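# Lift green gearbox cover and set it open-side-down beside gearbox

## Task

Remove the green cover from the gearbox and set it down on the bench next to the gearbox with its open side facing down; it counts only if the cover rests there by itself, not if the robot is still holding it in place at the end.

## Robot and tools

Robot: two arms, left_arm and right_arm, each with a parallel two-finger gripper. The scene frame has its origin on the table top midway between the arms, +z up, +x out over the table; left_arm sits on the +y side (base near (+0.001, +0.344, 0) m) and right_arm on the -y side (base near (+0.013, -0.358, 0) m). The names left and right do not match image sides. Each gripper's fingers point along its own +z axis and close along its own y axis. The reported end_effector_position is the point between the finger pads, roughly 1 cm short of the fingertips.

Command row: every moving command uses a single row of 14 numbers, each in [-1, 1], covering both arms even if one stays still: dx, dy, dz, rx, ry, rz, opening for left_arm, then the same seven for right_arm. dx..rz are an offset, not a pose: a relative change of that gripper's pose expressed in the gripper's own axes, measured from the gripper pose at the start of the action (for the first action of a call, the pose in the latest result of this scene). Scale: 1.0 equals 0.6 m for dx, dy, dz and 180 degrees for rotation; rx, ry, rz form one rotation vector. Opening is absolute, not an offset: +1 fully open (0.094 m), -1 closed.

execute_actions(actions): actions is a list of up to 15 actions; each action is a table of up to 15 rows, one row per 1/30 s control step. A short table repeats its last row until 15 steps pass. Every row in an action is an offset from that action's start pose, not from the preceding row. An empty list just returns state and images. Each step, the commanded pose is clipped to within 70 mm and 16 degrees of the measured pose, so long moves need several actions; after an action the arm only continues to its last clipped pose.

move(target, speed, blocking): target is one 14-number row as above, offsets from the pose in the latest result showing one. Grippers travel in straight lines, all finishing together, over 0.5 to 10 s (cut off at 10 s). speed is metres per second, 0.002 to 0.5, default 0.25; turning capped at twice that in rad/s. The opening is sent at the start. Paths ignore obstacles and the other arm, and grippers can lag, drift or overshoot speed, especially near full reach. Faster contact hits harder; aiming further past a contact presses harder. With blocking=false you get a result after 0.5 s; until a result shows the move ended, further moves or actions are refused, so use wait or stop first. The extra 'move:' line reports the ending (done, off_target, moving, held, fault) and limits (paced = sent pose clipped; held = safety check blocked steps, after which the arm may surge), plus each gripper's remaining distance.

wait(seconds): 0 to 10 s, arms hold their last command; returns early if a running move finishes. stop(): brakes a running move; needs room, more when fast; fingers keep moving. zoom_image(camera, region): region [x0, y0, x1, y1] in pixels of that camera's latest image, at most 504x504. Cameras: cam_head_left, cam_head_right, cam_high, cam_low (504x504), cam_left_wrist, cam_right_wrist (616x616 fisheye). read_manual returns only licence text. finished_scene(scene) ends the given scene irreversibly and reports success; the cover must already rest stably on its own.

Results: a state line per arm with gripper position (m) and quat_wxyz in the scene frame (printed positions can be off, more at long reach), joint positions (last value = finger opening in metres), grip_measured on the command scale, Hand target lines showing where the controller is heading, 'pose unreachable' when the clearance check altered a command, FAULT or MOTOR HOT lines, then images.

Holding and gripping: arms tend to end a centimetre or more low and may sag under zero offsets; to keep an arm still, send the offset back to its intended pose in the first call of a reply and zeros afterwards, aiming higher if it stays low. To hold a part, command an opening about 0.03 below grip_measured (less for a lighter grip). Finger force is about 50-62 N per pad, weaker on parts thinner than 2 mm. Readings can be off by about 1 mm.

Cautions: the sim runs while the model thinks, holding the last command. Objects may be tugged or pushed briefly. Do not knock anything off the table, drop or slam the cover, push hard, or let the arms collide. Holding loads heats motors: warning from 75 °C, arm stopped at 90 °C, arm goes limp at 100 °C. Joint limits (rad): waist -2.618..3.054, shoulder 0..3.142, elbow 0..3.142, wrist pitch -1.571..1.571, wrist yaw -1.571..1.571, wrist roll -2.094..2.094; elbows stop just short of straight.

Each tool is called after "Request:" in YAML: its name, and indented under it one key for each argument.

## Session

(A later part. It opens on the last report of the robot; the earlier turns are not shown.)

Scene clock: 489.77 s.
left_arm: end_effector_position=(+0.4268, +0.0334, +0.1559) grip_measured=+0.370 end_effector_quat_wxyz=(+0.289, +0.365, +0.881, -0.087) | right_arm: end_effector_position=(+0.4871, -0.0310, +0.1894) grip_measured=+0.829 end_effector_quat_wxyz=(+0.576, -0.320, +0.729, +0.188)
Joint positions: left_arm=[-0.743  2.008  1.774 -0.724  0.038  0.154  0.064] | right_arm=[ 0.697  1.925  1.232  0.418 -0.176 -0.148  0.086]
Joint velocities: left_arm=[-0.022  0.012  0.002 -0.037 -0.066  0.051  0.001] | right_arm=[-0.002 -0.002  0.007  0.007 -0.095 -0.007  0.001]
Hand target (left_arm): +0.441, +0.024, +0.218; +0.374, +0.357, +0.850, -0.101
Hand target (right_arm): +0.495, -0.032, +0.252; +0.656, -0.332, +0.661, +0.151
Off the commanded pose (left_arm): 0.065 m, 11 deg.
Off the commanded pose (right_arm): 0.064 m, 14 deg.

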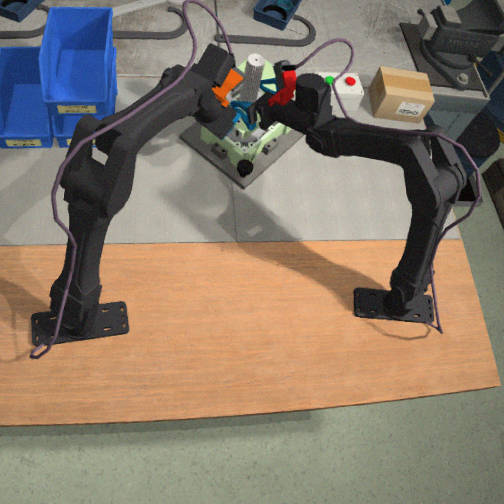

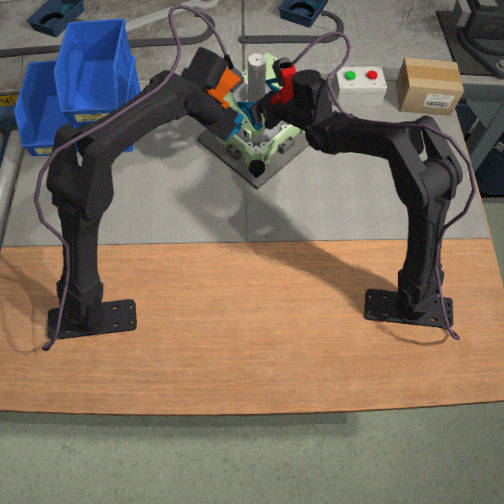

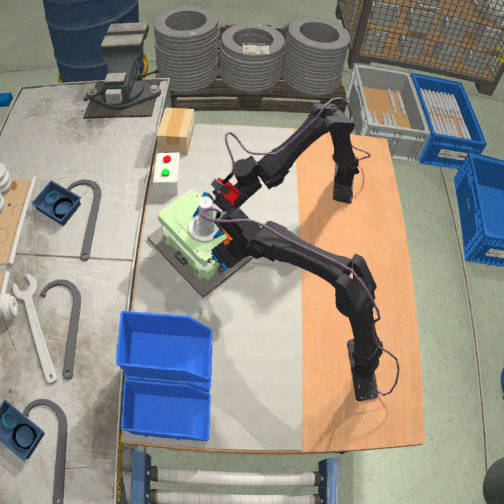

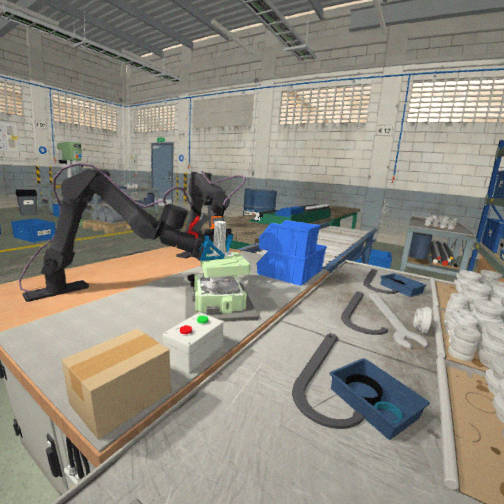

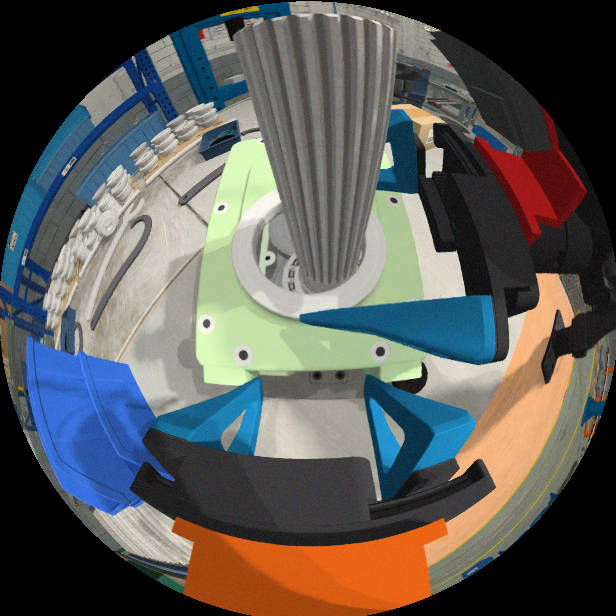

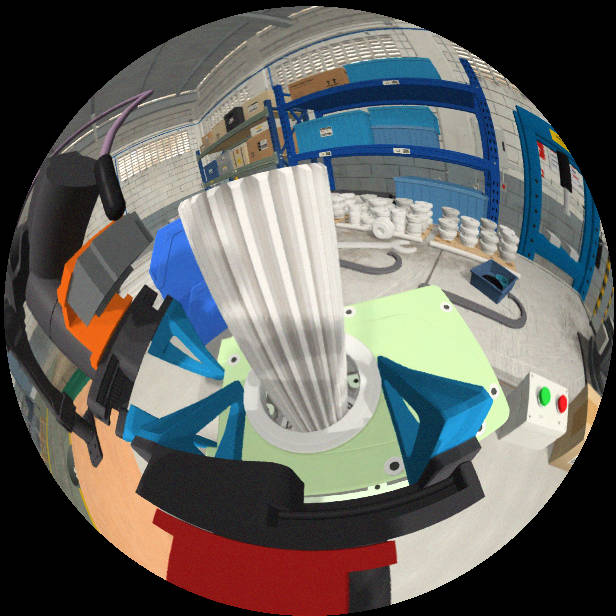

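Request:
execute_actions:
  actions: []

Scene clock: 490.87 s.
left_arm: end_effector_position=(+0.4268, +0.0334, +0.1559) grip_measured=+0.370 end_effector_quat_wxyz=(+0.289, +0.365, +0.881, -0.087) | right_arm: end_effector_position=(+0.4871, -0.0310, +0.1894) grip_measured=+0.829 end_effector_quat_wxyz=(+0.576, -0.320, +0.729, +0.188)
Joint positions: left_arm=[-0.743  2.008  1.774 -0.724  0.038  0.154  0.064] | right_arm=[ 0.697  1.925  1.232  0.418 -0.176 -0.148  0.086]
Joint velocities: left_arm=[ 0.012 -0.007 -0.007 -0.081  0.022 -0.022  0.001] | right_arm=[ 0.007 -0.007  0.007  0.022 -0.066  0.022 -0.   ]
Hand target (left_arm): +0.441, +0.024, +0.218; +0.374, +0.357, +0.850, -0.101
Hand target (right_arm): +0.495, -0.032, +0.252; +0.656, -0.332, +0.661, +0.151
Off the commanded pose (left_arm): 0.065 m, 11 deg.
Off the commanded pose (right_arm): 0.064 m, 14 deg.

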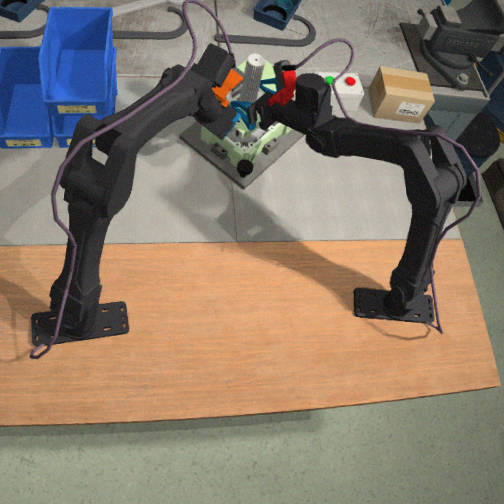

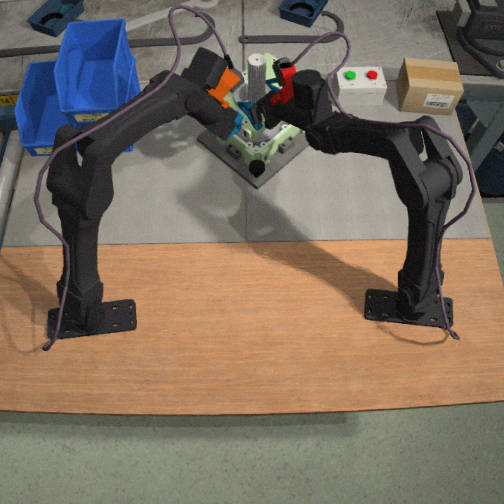

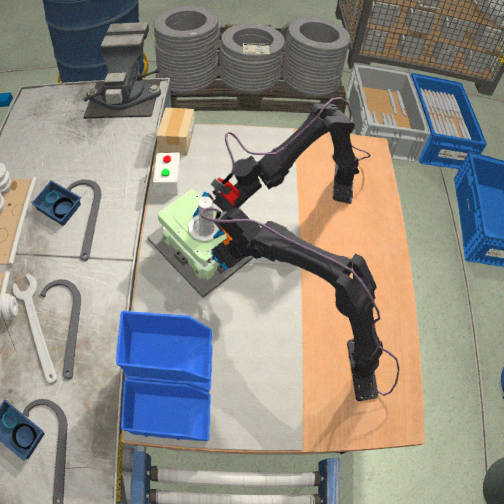

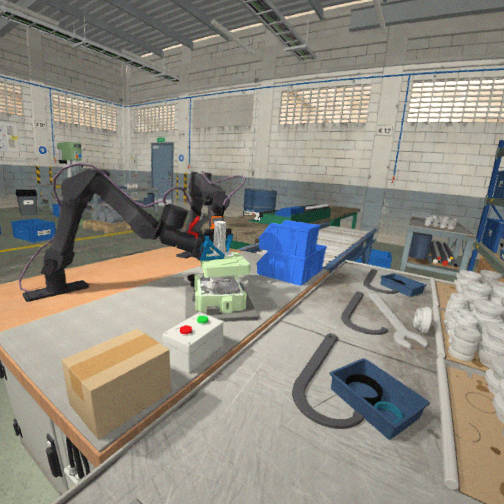

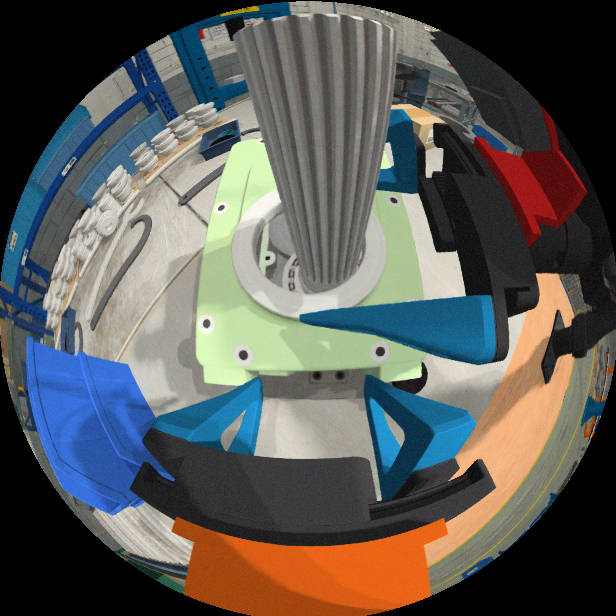

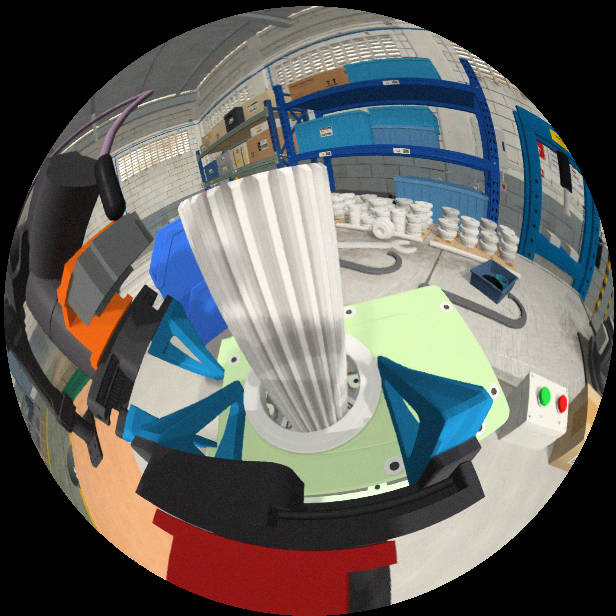

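Request:
execute_actions:
  actions:
    - [[-0.0922,0.0135,-0.0685,-0.0134,-0.057,0.0068,0.44,-0.110,-0.022,-0.0255,0.018,-0.052,-0.048,0.77]]
    - [[-0.0922,0.0135,-0.0685,-0.0134,-0.057,0.0068,0.44,-0.110,-0.022,-0.0255,0.018,-0.052,-0.048,0.77]]

Scene clock: 494.33 s.
left_arm: end_effector_position=(+0.4281, +0.0275, +0.1735) grip_measured=+0.370 end_effector_quat_wxyz=(+0.309, +0.368, +0.872, -0.093) | right_arm: end_effector_position=(+0.4853, -0.0375, +0.2119) grip_measured=+0.829 end_effector_quat_wxyz=(+0.594, -0.328, +0.716, +0.165)
Joint positions: left_arm=[-0.75   1.991  1.794 -0.717  0.04   0.159  0.064] | right_arm=[ 0.697  1.874  1.232  0.396 -0.15  -0.196  0.086]
Joint velocities: left_arm=[-0.007  0.002 -0.012 -0.037  0.007  0.007 -0.001] | right_arm=[ 0.002  0.007 -0.017 -0.022 -0.11  -0.007  0.001]
Hand target (left_arm): +0.441, +0.022, +0.232; +0.384, +0.359, +0.845, -0.101
Hand target (right_arm): +0.488, -0.039, +0.269; +0.661, -0.342, +0.654, +0.135
Off the commanded pose (left_arm): 0.061 m, 9 deg.
Off the commanded pose (right_arm): 0.058 m, 12 deg.

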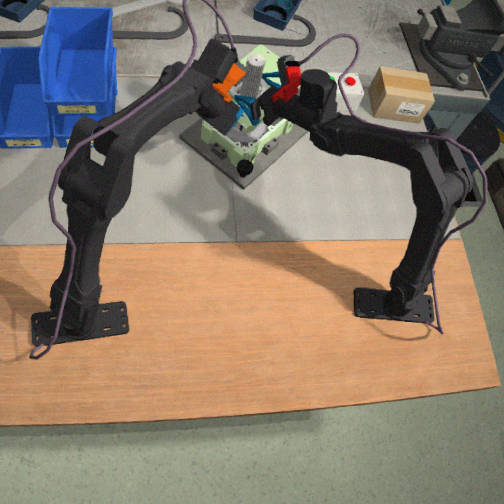

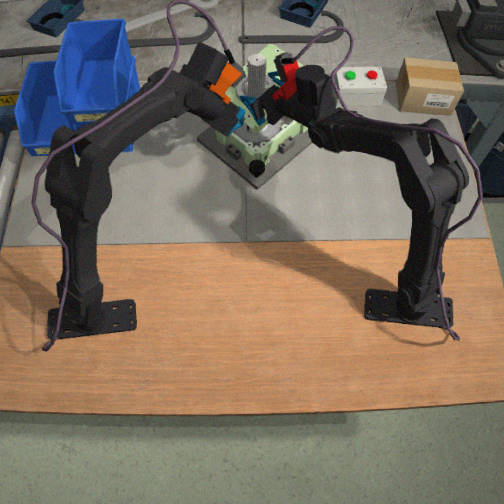

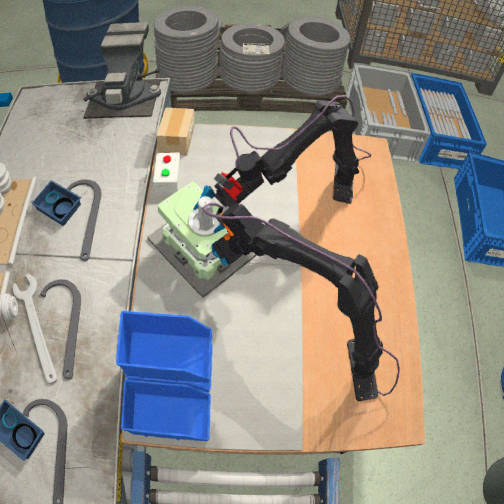

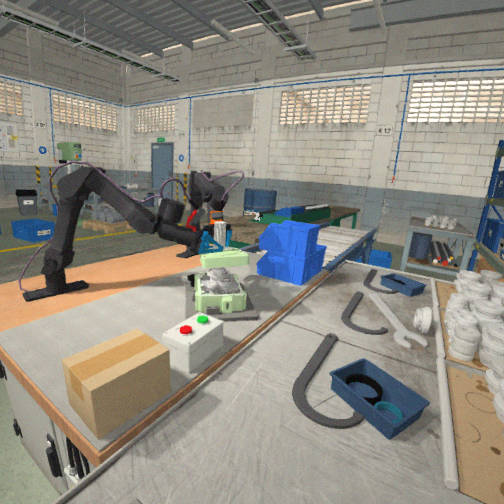

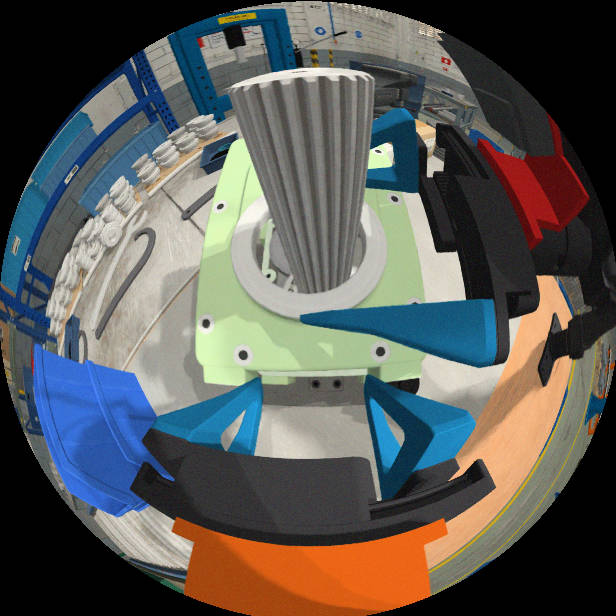

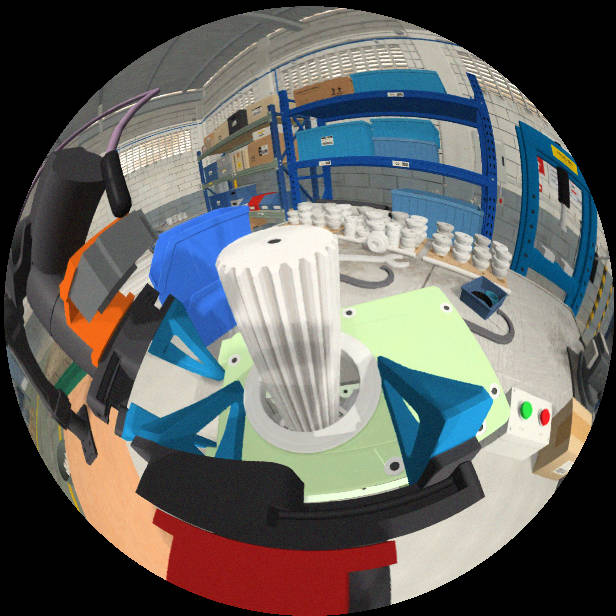

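Request:
execute_actions:
  actions:
    - [[-0.0933,0.0135,-0.0668,-0.0134,-0.057,0.0068,0.44,-0.1087,-0.0258,-0.022,0.014,-0.048,-0.043,0.77]]
    - [[-0.0933,0.0135,-0.0668,-0.0134,-0.057,0.0068,0.44,-0.1087,-0.0258,-0.022,0.014,-0.048,-0.043,0.77]]
    - [[-0.0933,0.0135,-0.0668,-0.0134,-0.057,0.0068,0.44,-0.1087,-0.0258,-0.022,0.014,-0.048,-0.043,0.77]]

Scene clock: 496.57 s.
left_arm: end_effector_position=(+0.4240, +0.0207, +0.1837) grip_measured=+0.370 end_effector_quat_wxyz=(+0.318, +0.370, +0.867, -0.099) | right_arm: end_effector_position=(+0.4802, -0.0444, +0.2237) grip_measured=+0.829 end_effector_quat_wxyz=(+0.592, -0.333, +0.718, +0.150)
Joint positions: left_arm=[-0.765  1.979  1.803 -0.718  0.041  0.153  0.064] | right_arm=[ 0.697  1.826  1.232  0.336 -0.131 -0.22   0.086]
Joint velocities: left_arm=[-0.002 -0.007 -0.012  0.007 -0.051  0.037 -0.   ] | right_arm=[-0.002  0.007 -0.027 -0.066 -0.051  0.066 -0.001]
Hand target (left_arm): +0.437, +0.015, +0.248; +0.400, +0.361, +0.835, -0.109
Hand target (right_arm): +0.484, -0.046, +0.288; +0.661, -0.349, +0.653, +0.120
Off the commanded pose (left_arm): 0.067 m, 10 deg.
Off the commanded pose (right_arm): 0.065 m, 12 deg.

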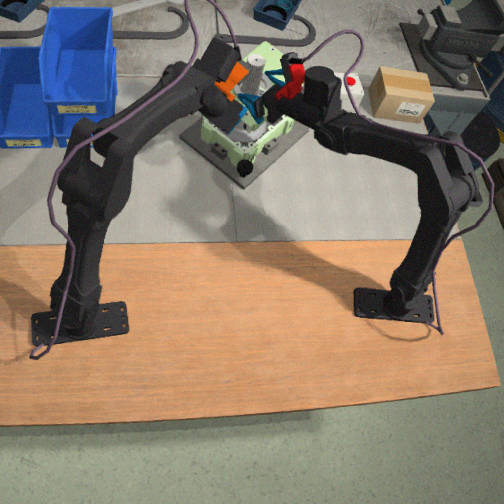

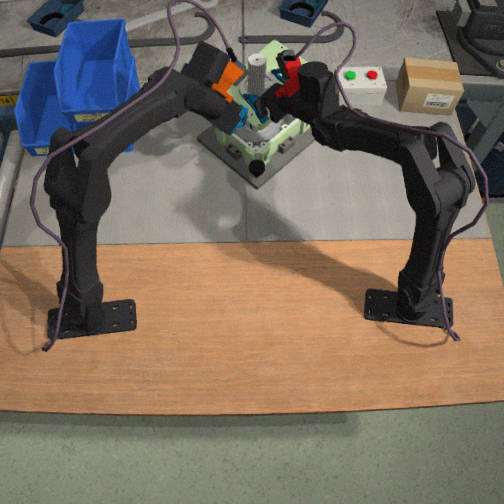

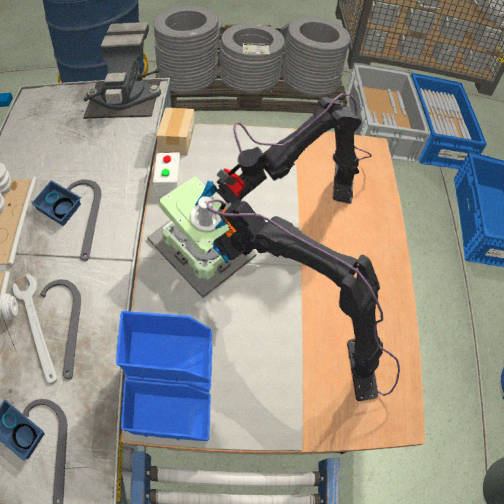

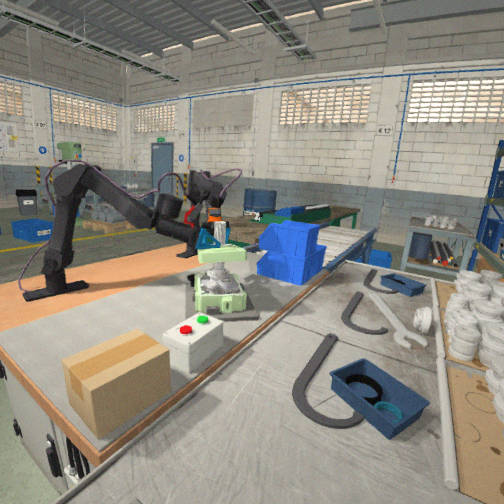

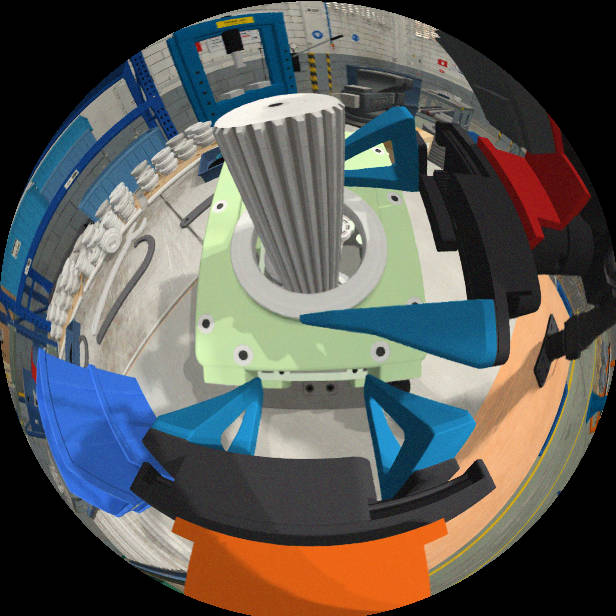

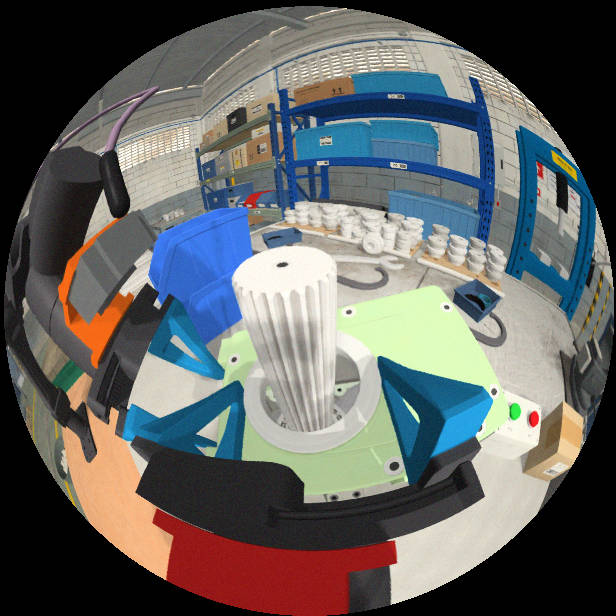

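Request:
execute_actions:
  actions:
    - [[-0.0889,0.0166,-0.0706,-0.0134,-0.053,0.0068,0.44,-0.1087,-0.0272,-0.0131,0.014,-0.052,-0.043,0.77]]
    - [[-0.0889,0.0166,-0.0706,-0.0134,-0.053,0.0068,0.44,-0.1087,-0.0272,-0.0131,0.014,-0.052,-0.043,0.77]]
    - [[-0.0889,0.0166,-0.0706,-0.0134,-0.053,0.0068,0.44,-0.1087,-0.0272,-0.0131,0.014,-0.052,-0.043,0.77]]

Scene clock: 499.07 s.
left_arm: end_effector_position=(+0.4287, +0.0230, +0.1982) grip_measured=+0.370 end_effector_quat_wxyz=(+0.329, +0.365, +0.866, -0.089) | right_arm: end_effector_position=(+0.4843, -0.0411, +0.2409) grip_measured=+0.829 end_effector_quat_wxyz=(+0.605, -0.344, +0.704, +0.142)
Joint positions: left_arm=[-0.765  1.979  1.85  -0.747  0.015  0.153  0.064] | right_arm=[ 0.697  1.826  1.278  0.316 -0.135 -0.256  0.086]
Joint velocities: left_arm=[-0.012  0.007 -0.017 -0.007  0.007 -0.051 -0.001] | right_arm=[-0.012 -0.007 -0.012 -0.081 -0.051  0.051  0.   ]
Hand target (left_arm): +0.437, +0.018, +0.261; +0.404, +0.360, +0.835, -0.102
Hand target (right_arm): +0.487, -0.042, +0.302; +0.671, -0.358, +0.639, +0.113
Off the commanded pose (left_arm): 0.064 m, 10 deg.
Off the commanded pose (right_arm): 0.062 m, 12 deg.

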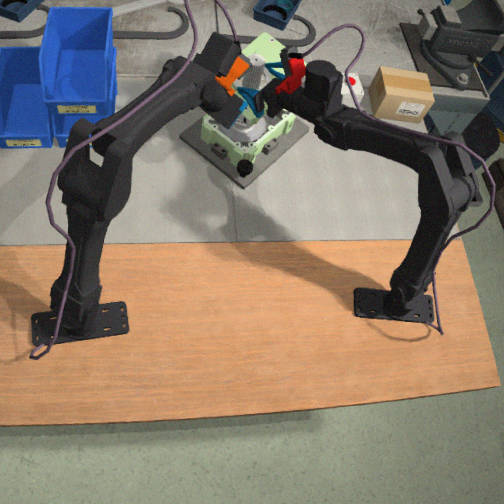

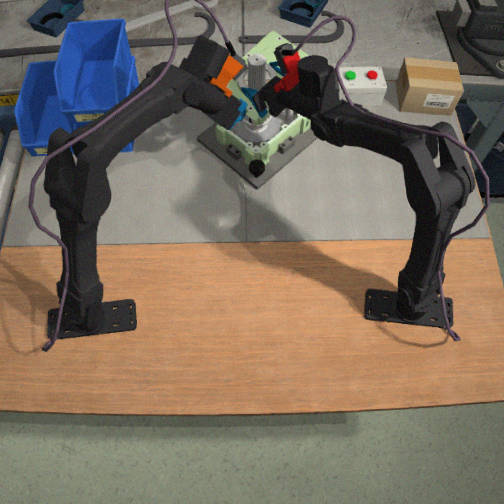

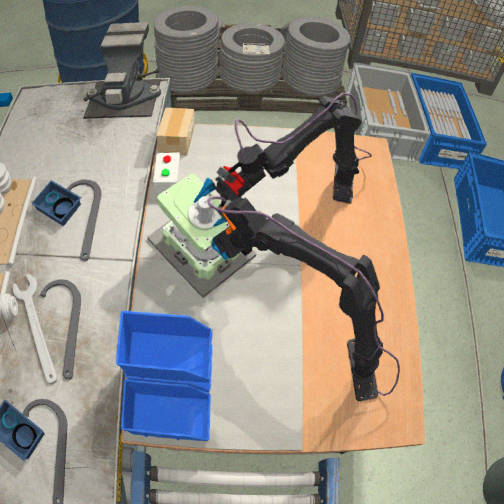

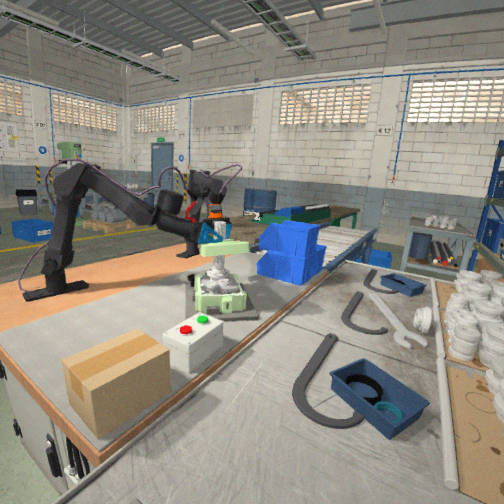

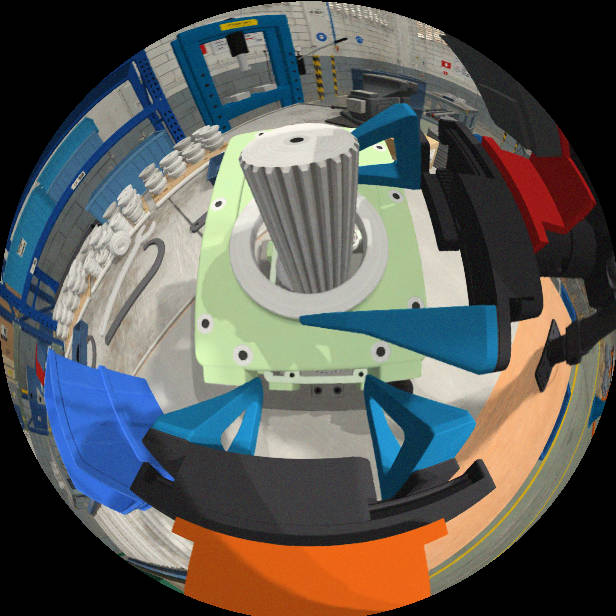

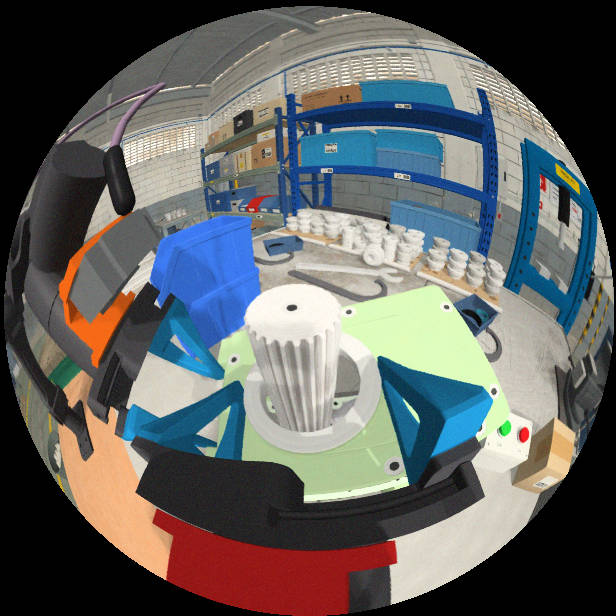

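Request:
execute_actions:
  actions:
    - [[-0.0898,0.017,-0.0689,-0.010,-0.053,0.005,0.44,-0.1075,-0.031,-0.0128,0.012,-0.050,-0.042,0.77]]
    - [[-0.0898,0.017,-0.0689,-0.010,-0.053,0.005,0.44,-0.1075,-0.031,-0.0128,0.012,-0.050,-0.042,0.77]]
    - [[-0.0898,0.017,-0.0689,-0.010,-0.053,0.005,0.44,-0.1075,-0.031,-0.0128,0.012,-0.050,-0.042,0.77]]

Scene clock: 501.67 s.
left_arm: end_effector_position=(+0.4298, +0.0284, +0.2196) grip_measured=+0.370 end_effector_quat_wxyz=(+0.334, +0.355, +0.870, -0.079) | right_arm: end_effector_position=(+0.4865, -0.0350, +0.2627) grip_measured=+0.829 end_effector_quat_wxyz=(+0.610, -0.356, +0.693, +0.146)
Joint positions: left_arm=[-0.765  1.979  1.933 -0.825 -0.013  0.14   0.064] | right_arm=[ 0.697  1.825  1.353  0.254 -0.158 -0.275  0.086]
Joint velocities: left_arm=[-0.002  0.012 -0.007 -0.037 -0.066 -0.022 -0.   ] | right_arm=[-0.007  0.002 -0.017  0.007 -0.066 -0.037 -0.002]
Hand target (left_arm): +0.439, +0.022, +0.281; +0.412, +0.352, +0.835, -0.093
Hand target (right_arm): +0.489, -0.038, +0.324; +0.677, -0.370, +0.626, +0.112
Off the commanded pose (left_arm): 0.063 m, 10 deg.
Off the commanded pose (right_arm): 0.062 m, 12 deg.

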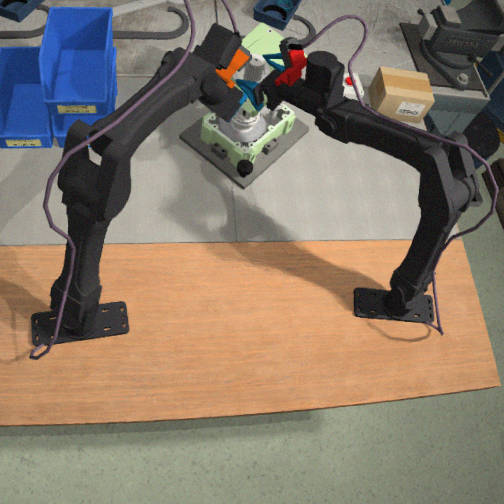

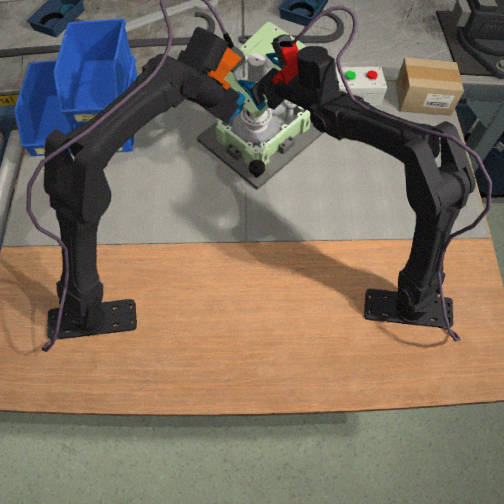

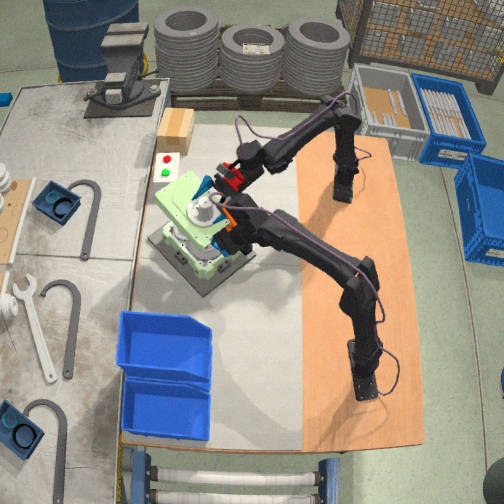

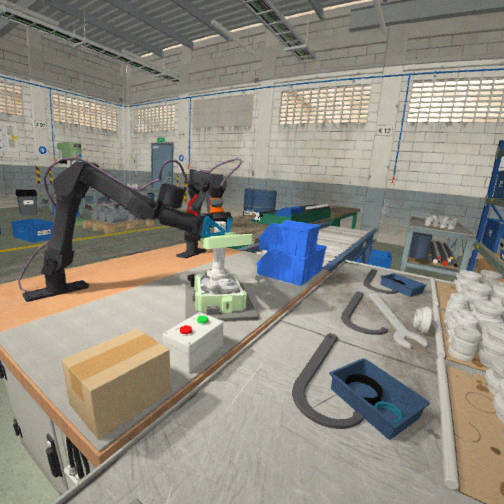

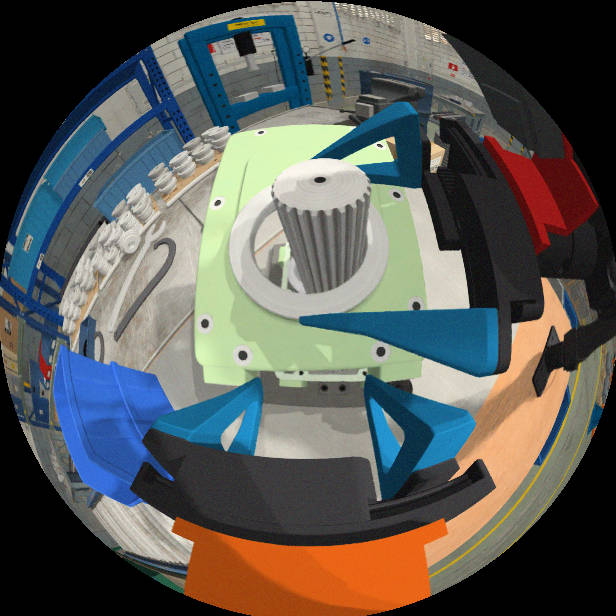

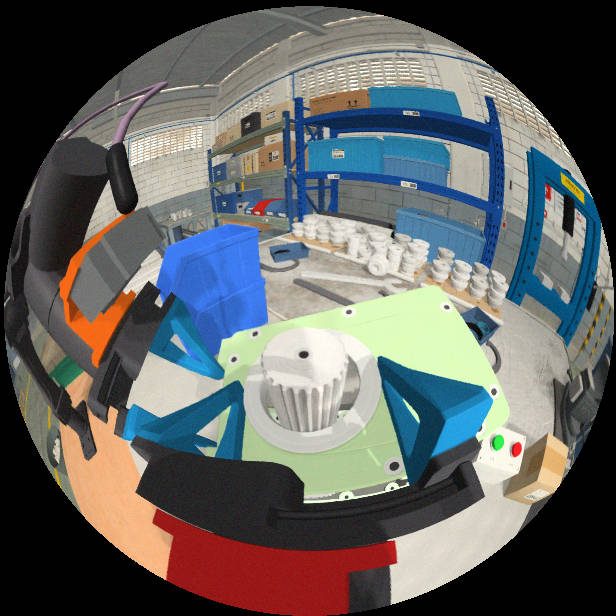

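Request:
execute_actions:
  actions:
    - [[-0.0905,0.010,-0.0697,-0.008,-0.053,0.004,0.44,-0.1062,-0.0327,-0.0152,0.012,-0.049,-0.042,0.77]]
    - [[-0.0905,0.010,-0.0697,-0.008,-0.053,0.004,0.44,-0.1062,-0.0327,-0.0152,0.012,-0.049,-0.042,0.77]]
    - [[-0.0905,0.010,-0.0697,-0.008,-0.053,0.004,0.44,-0.1062,-0.0327,-0.0152,0.012,-0.049,-0.042,0.77]]

Scene clock: 504.07 s.
left_arm: end_effector_position=(+0.4247, +0.0321, +0.2405) grip_measured=+0.370 end_effector_quat_wxyz=(+0.324, +0.348, +0.876, -0.080) | right_arm: end_effector_position=(+0.4840, -0.0315, +0.2793) grip_measured=+0.829 end_effector_quat_wxyz=(+0.596, -0.352, +0.702, +0.168)
Joint positions: left_arm=[-0.765  1.994  2.053 -0.949 -0.013  0.12   0.064] | right_arm=[ 0.696  1.817  1.43   0.147 -0.189 -0.236  0.086]
Joint velocities: left_arm=[-0.007  0.002 -0.017  0.051 -0.095 -0.051 -0.001] | right_arm=[ 0.017 -0.012  0.007  0.022  0.037 -0.037 -0.   ]
Hand target (left_arm): +0.433, +0.025, +0.301; +0.403, +0.341, +0.844, -0.096
Hand target (right_arm): +0.488, -0.036, +0.340; +0.668, -0.372, +0.632, +0.130
Off the commanded pose (left_arm): 0.062 m, 10 deg.
Off the commanded pose (right_arm): 0.062 m, 13 deg.

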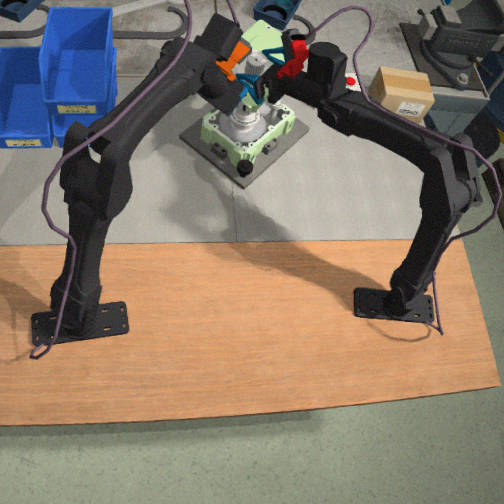

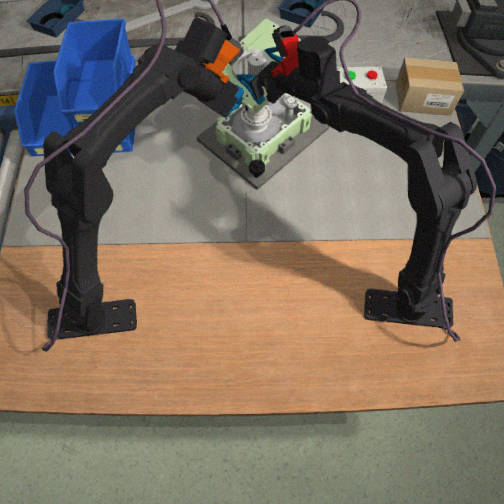

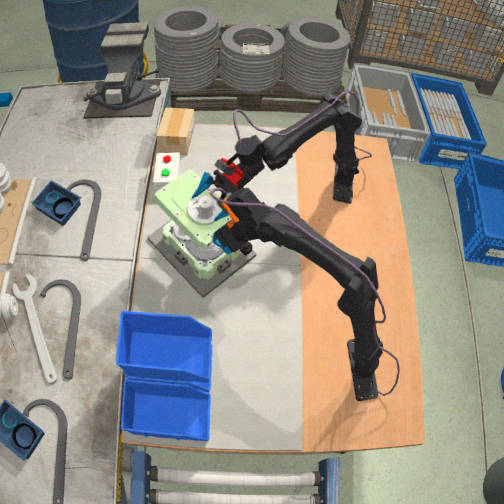

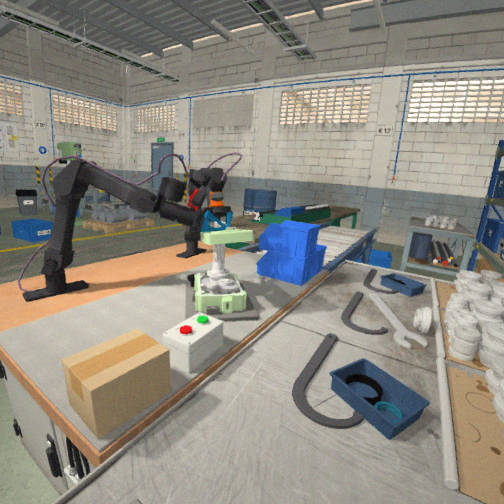

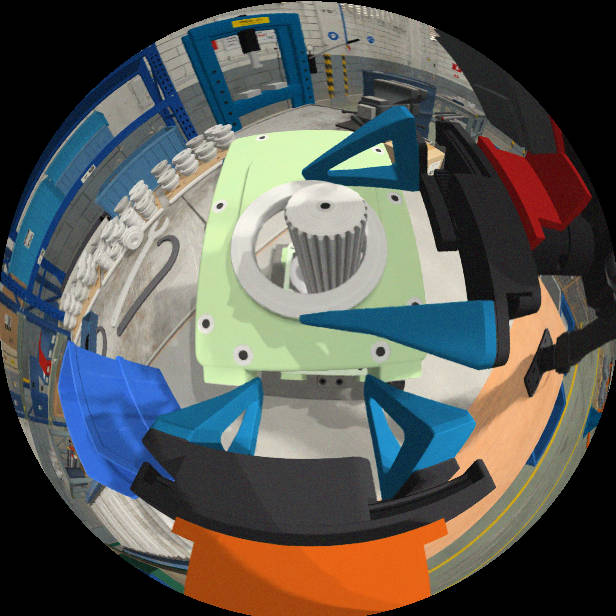

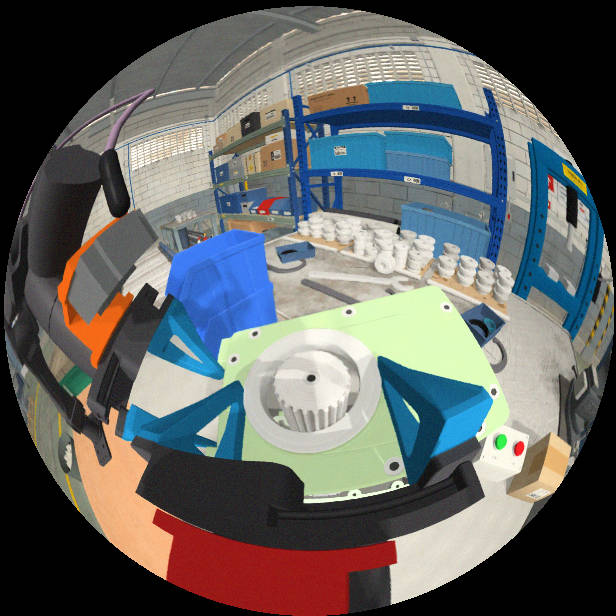

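Request:
execute_actions:
  actions:
    - [[-0.090,0.002,-0.066,-0.008,-0.055,0.004,0.44,-0.1077,-0.0276,-0.023,0.013,-0.047,-0.046,0.77]]
    - [[-0.090,0.002,-0.066,-0.008,-0.055,0.004,0.44,-0.1077,-0.0276,-0.023,0.013,-0.047,-0.046,0.77]]
    - [[-0.090,0.002,-0.066,-0.008,-0.055,0.004,0.44,-0.1077,-0.0276,-0.023,0.013,-0.047,-0.046,0.77]]

Scene clock: 507.23 s.
left_arm: end_effector_position=(+0.4228, +0.0335, +0.2762) grip_measured=+0.370 end_effector_quat_wxyz=(+0.339, +0.342, +0.874, -0.070) | right_arm: end_effector_position=(+0.4821, -0.0300, +0.3171) grip_measured=+0.829 end_effector_quat_wxyz=(+0.606, -0.359, +0.690, +0.169)
Joint positions: left_arm=[-0.777  2.022  2.23  -1.073 -0.049  0.111  0.064] | right_arm=[ 0.696  1.799  1.534  0.049 -0.201 -0.252  0.086]
Joint velocities: left_arm=[ 0.002 -0.002 -0.002  0.007  0.007  0.022 -0.001] | right_arm=[ 0.007  0.007 -0.007  0.007 -0.081  0.007 -0.   ]
Hand target (left_arm): +0.428, +0.021, +0.327; +0.410, +0.337, +0.842, -0.093
Hand target (right_arm): +0.483, -0.035, +0.368; +0.665, -0.376, +0.631, +0.134
Off the commanded pose (left_arm): 0.053 m, 9 deg.
Off the commanded pose (right_arm): 0.052 m, 11 deg.

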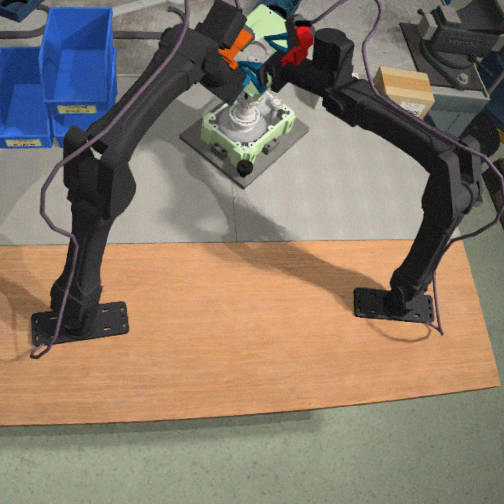

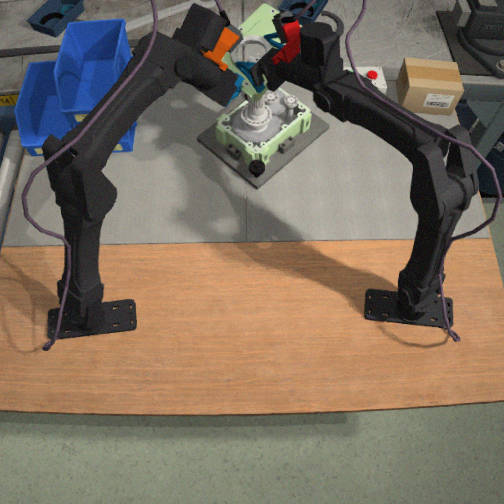

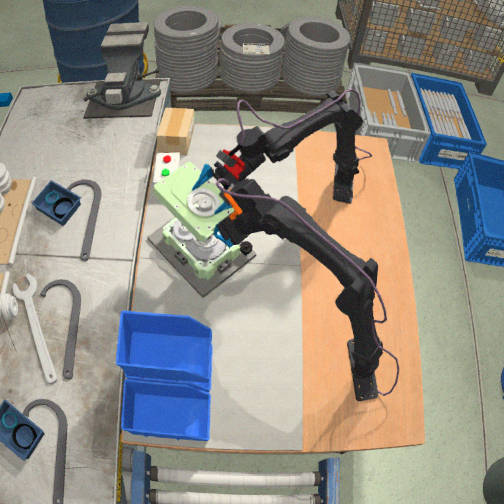

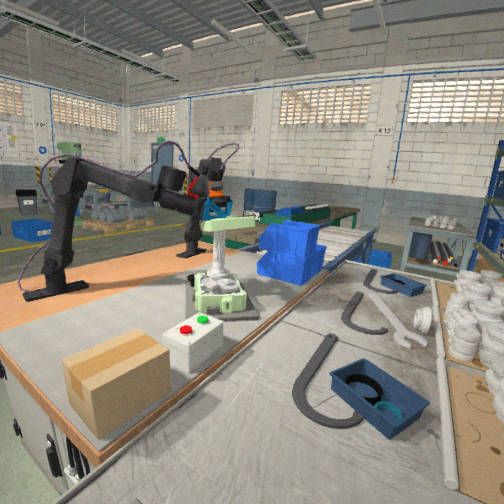

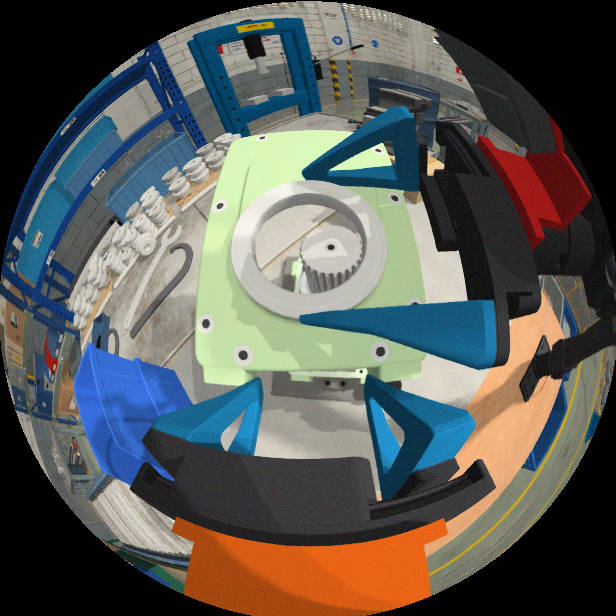

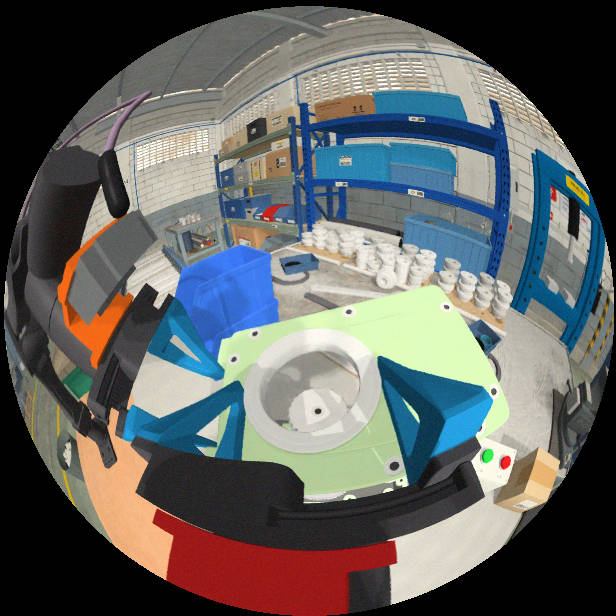

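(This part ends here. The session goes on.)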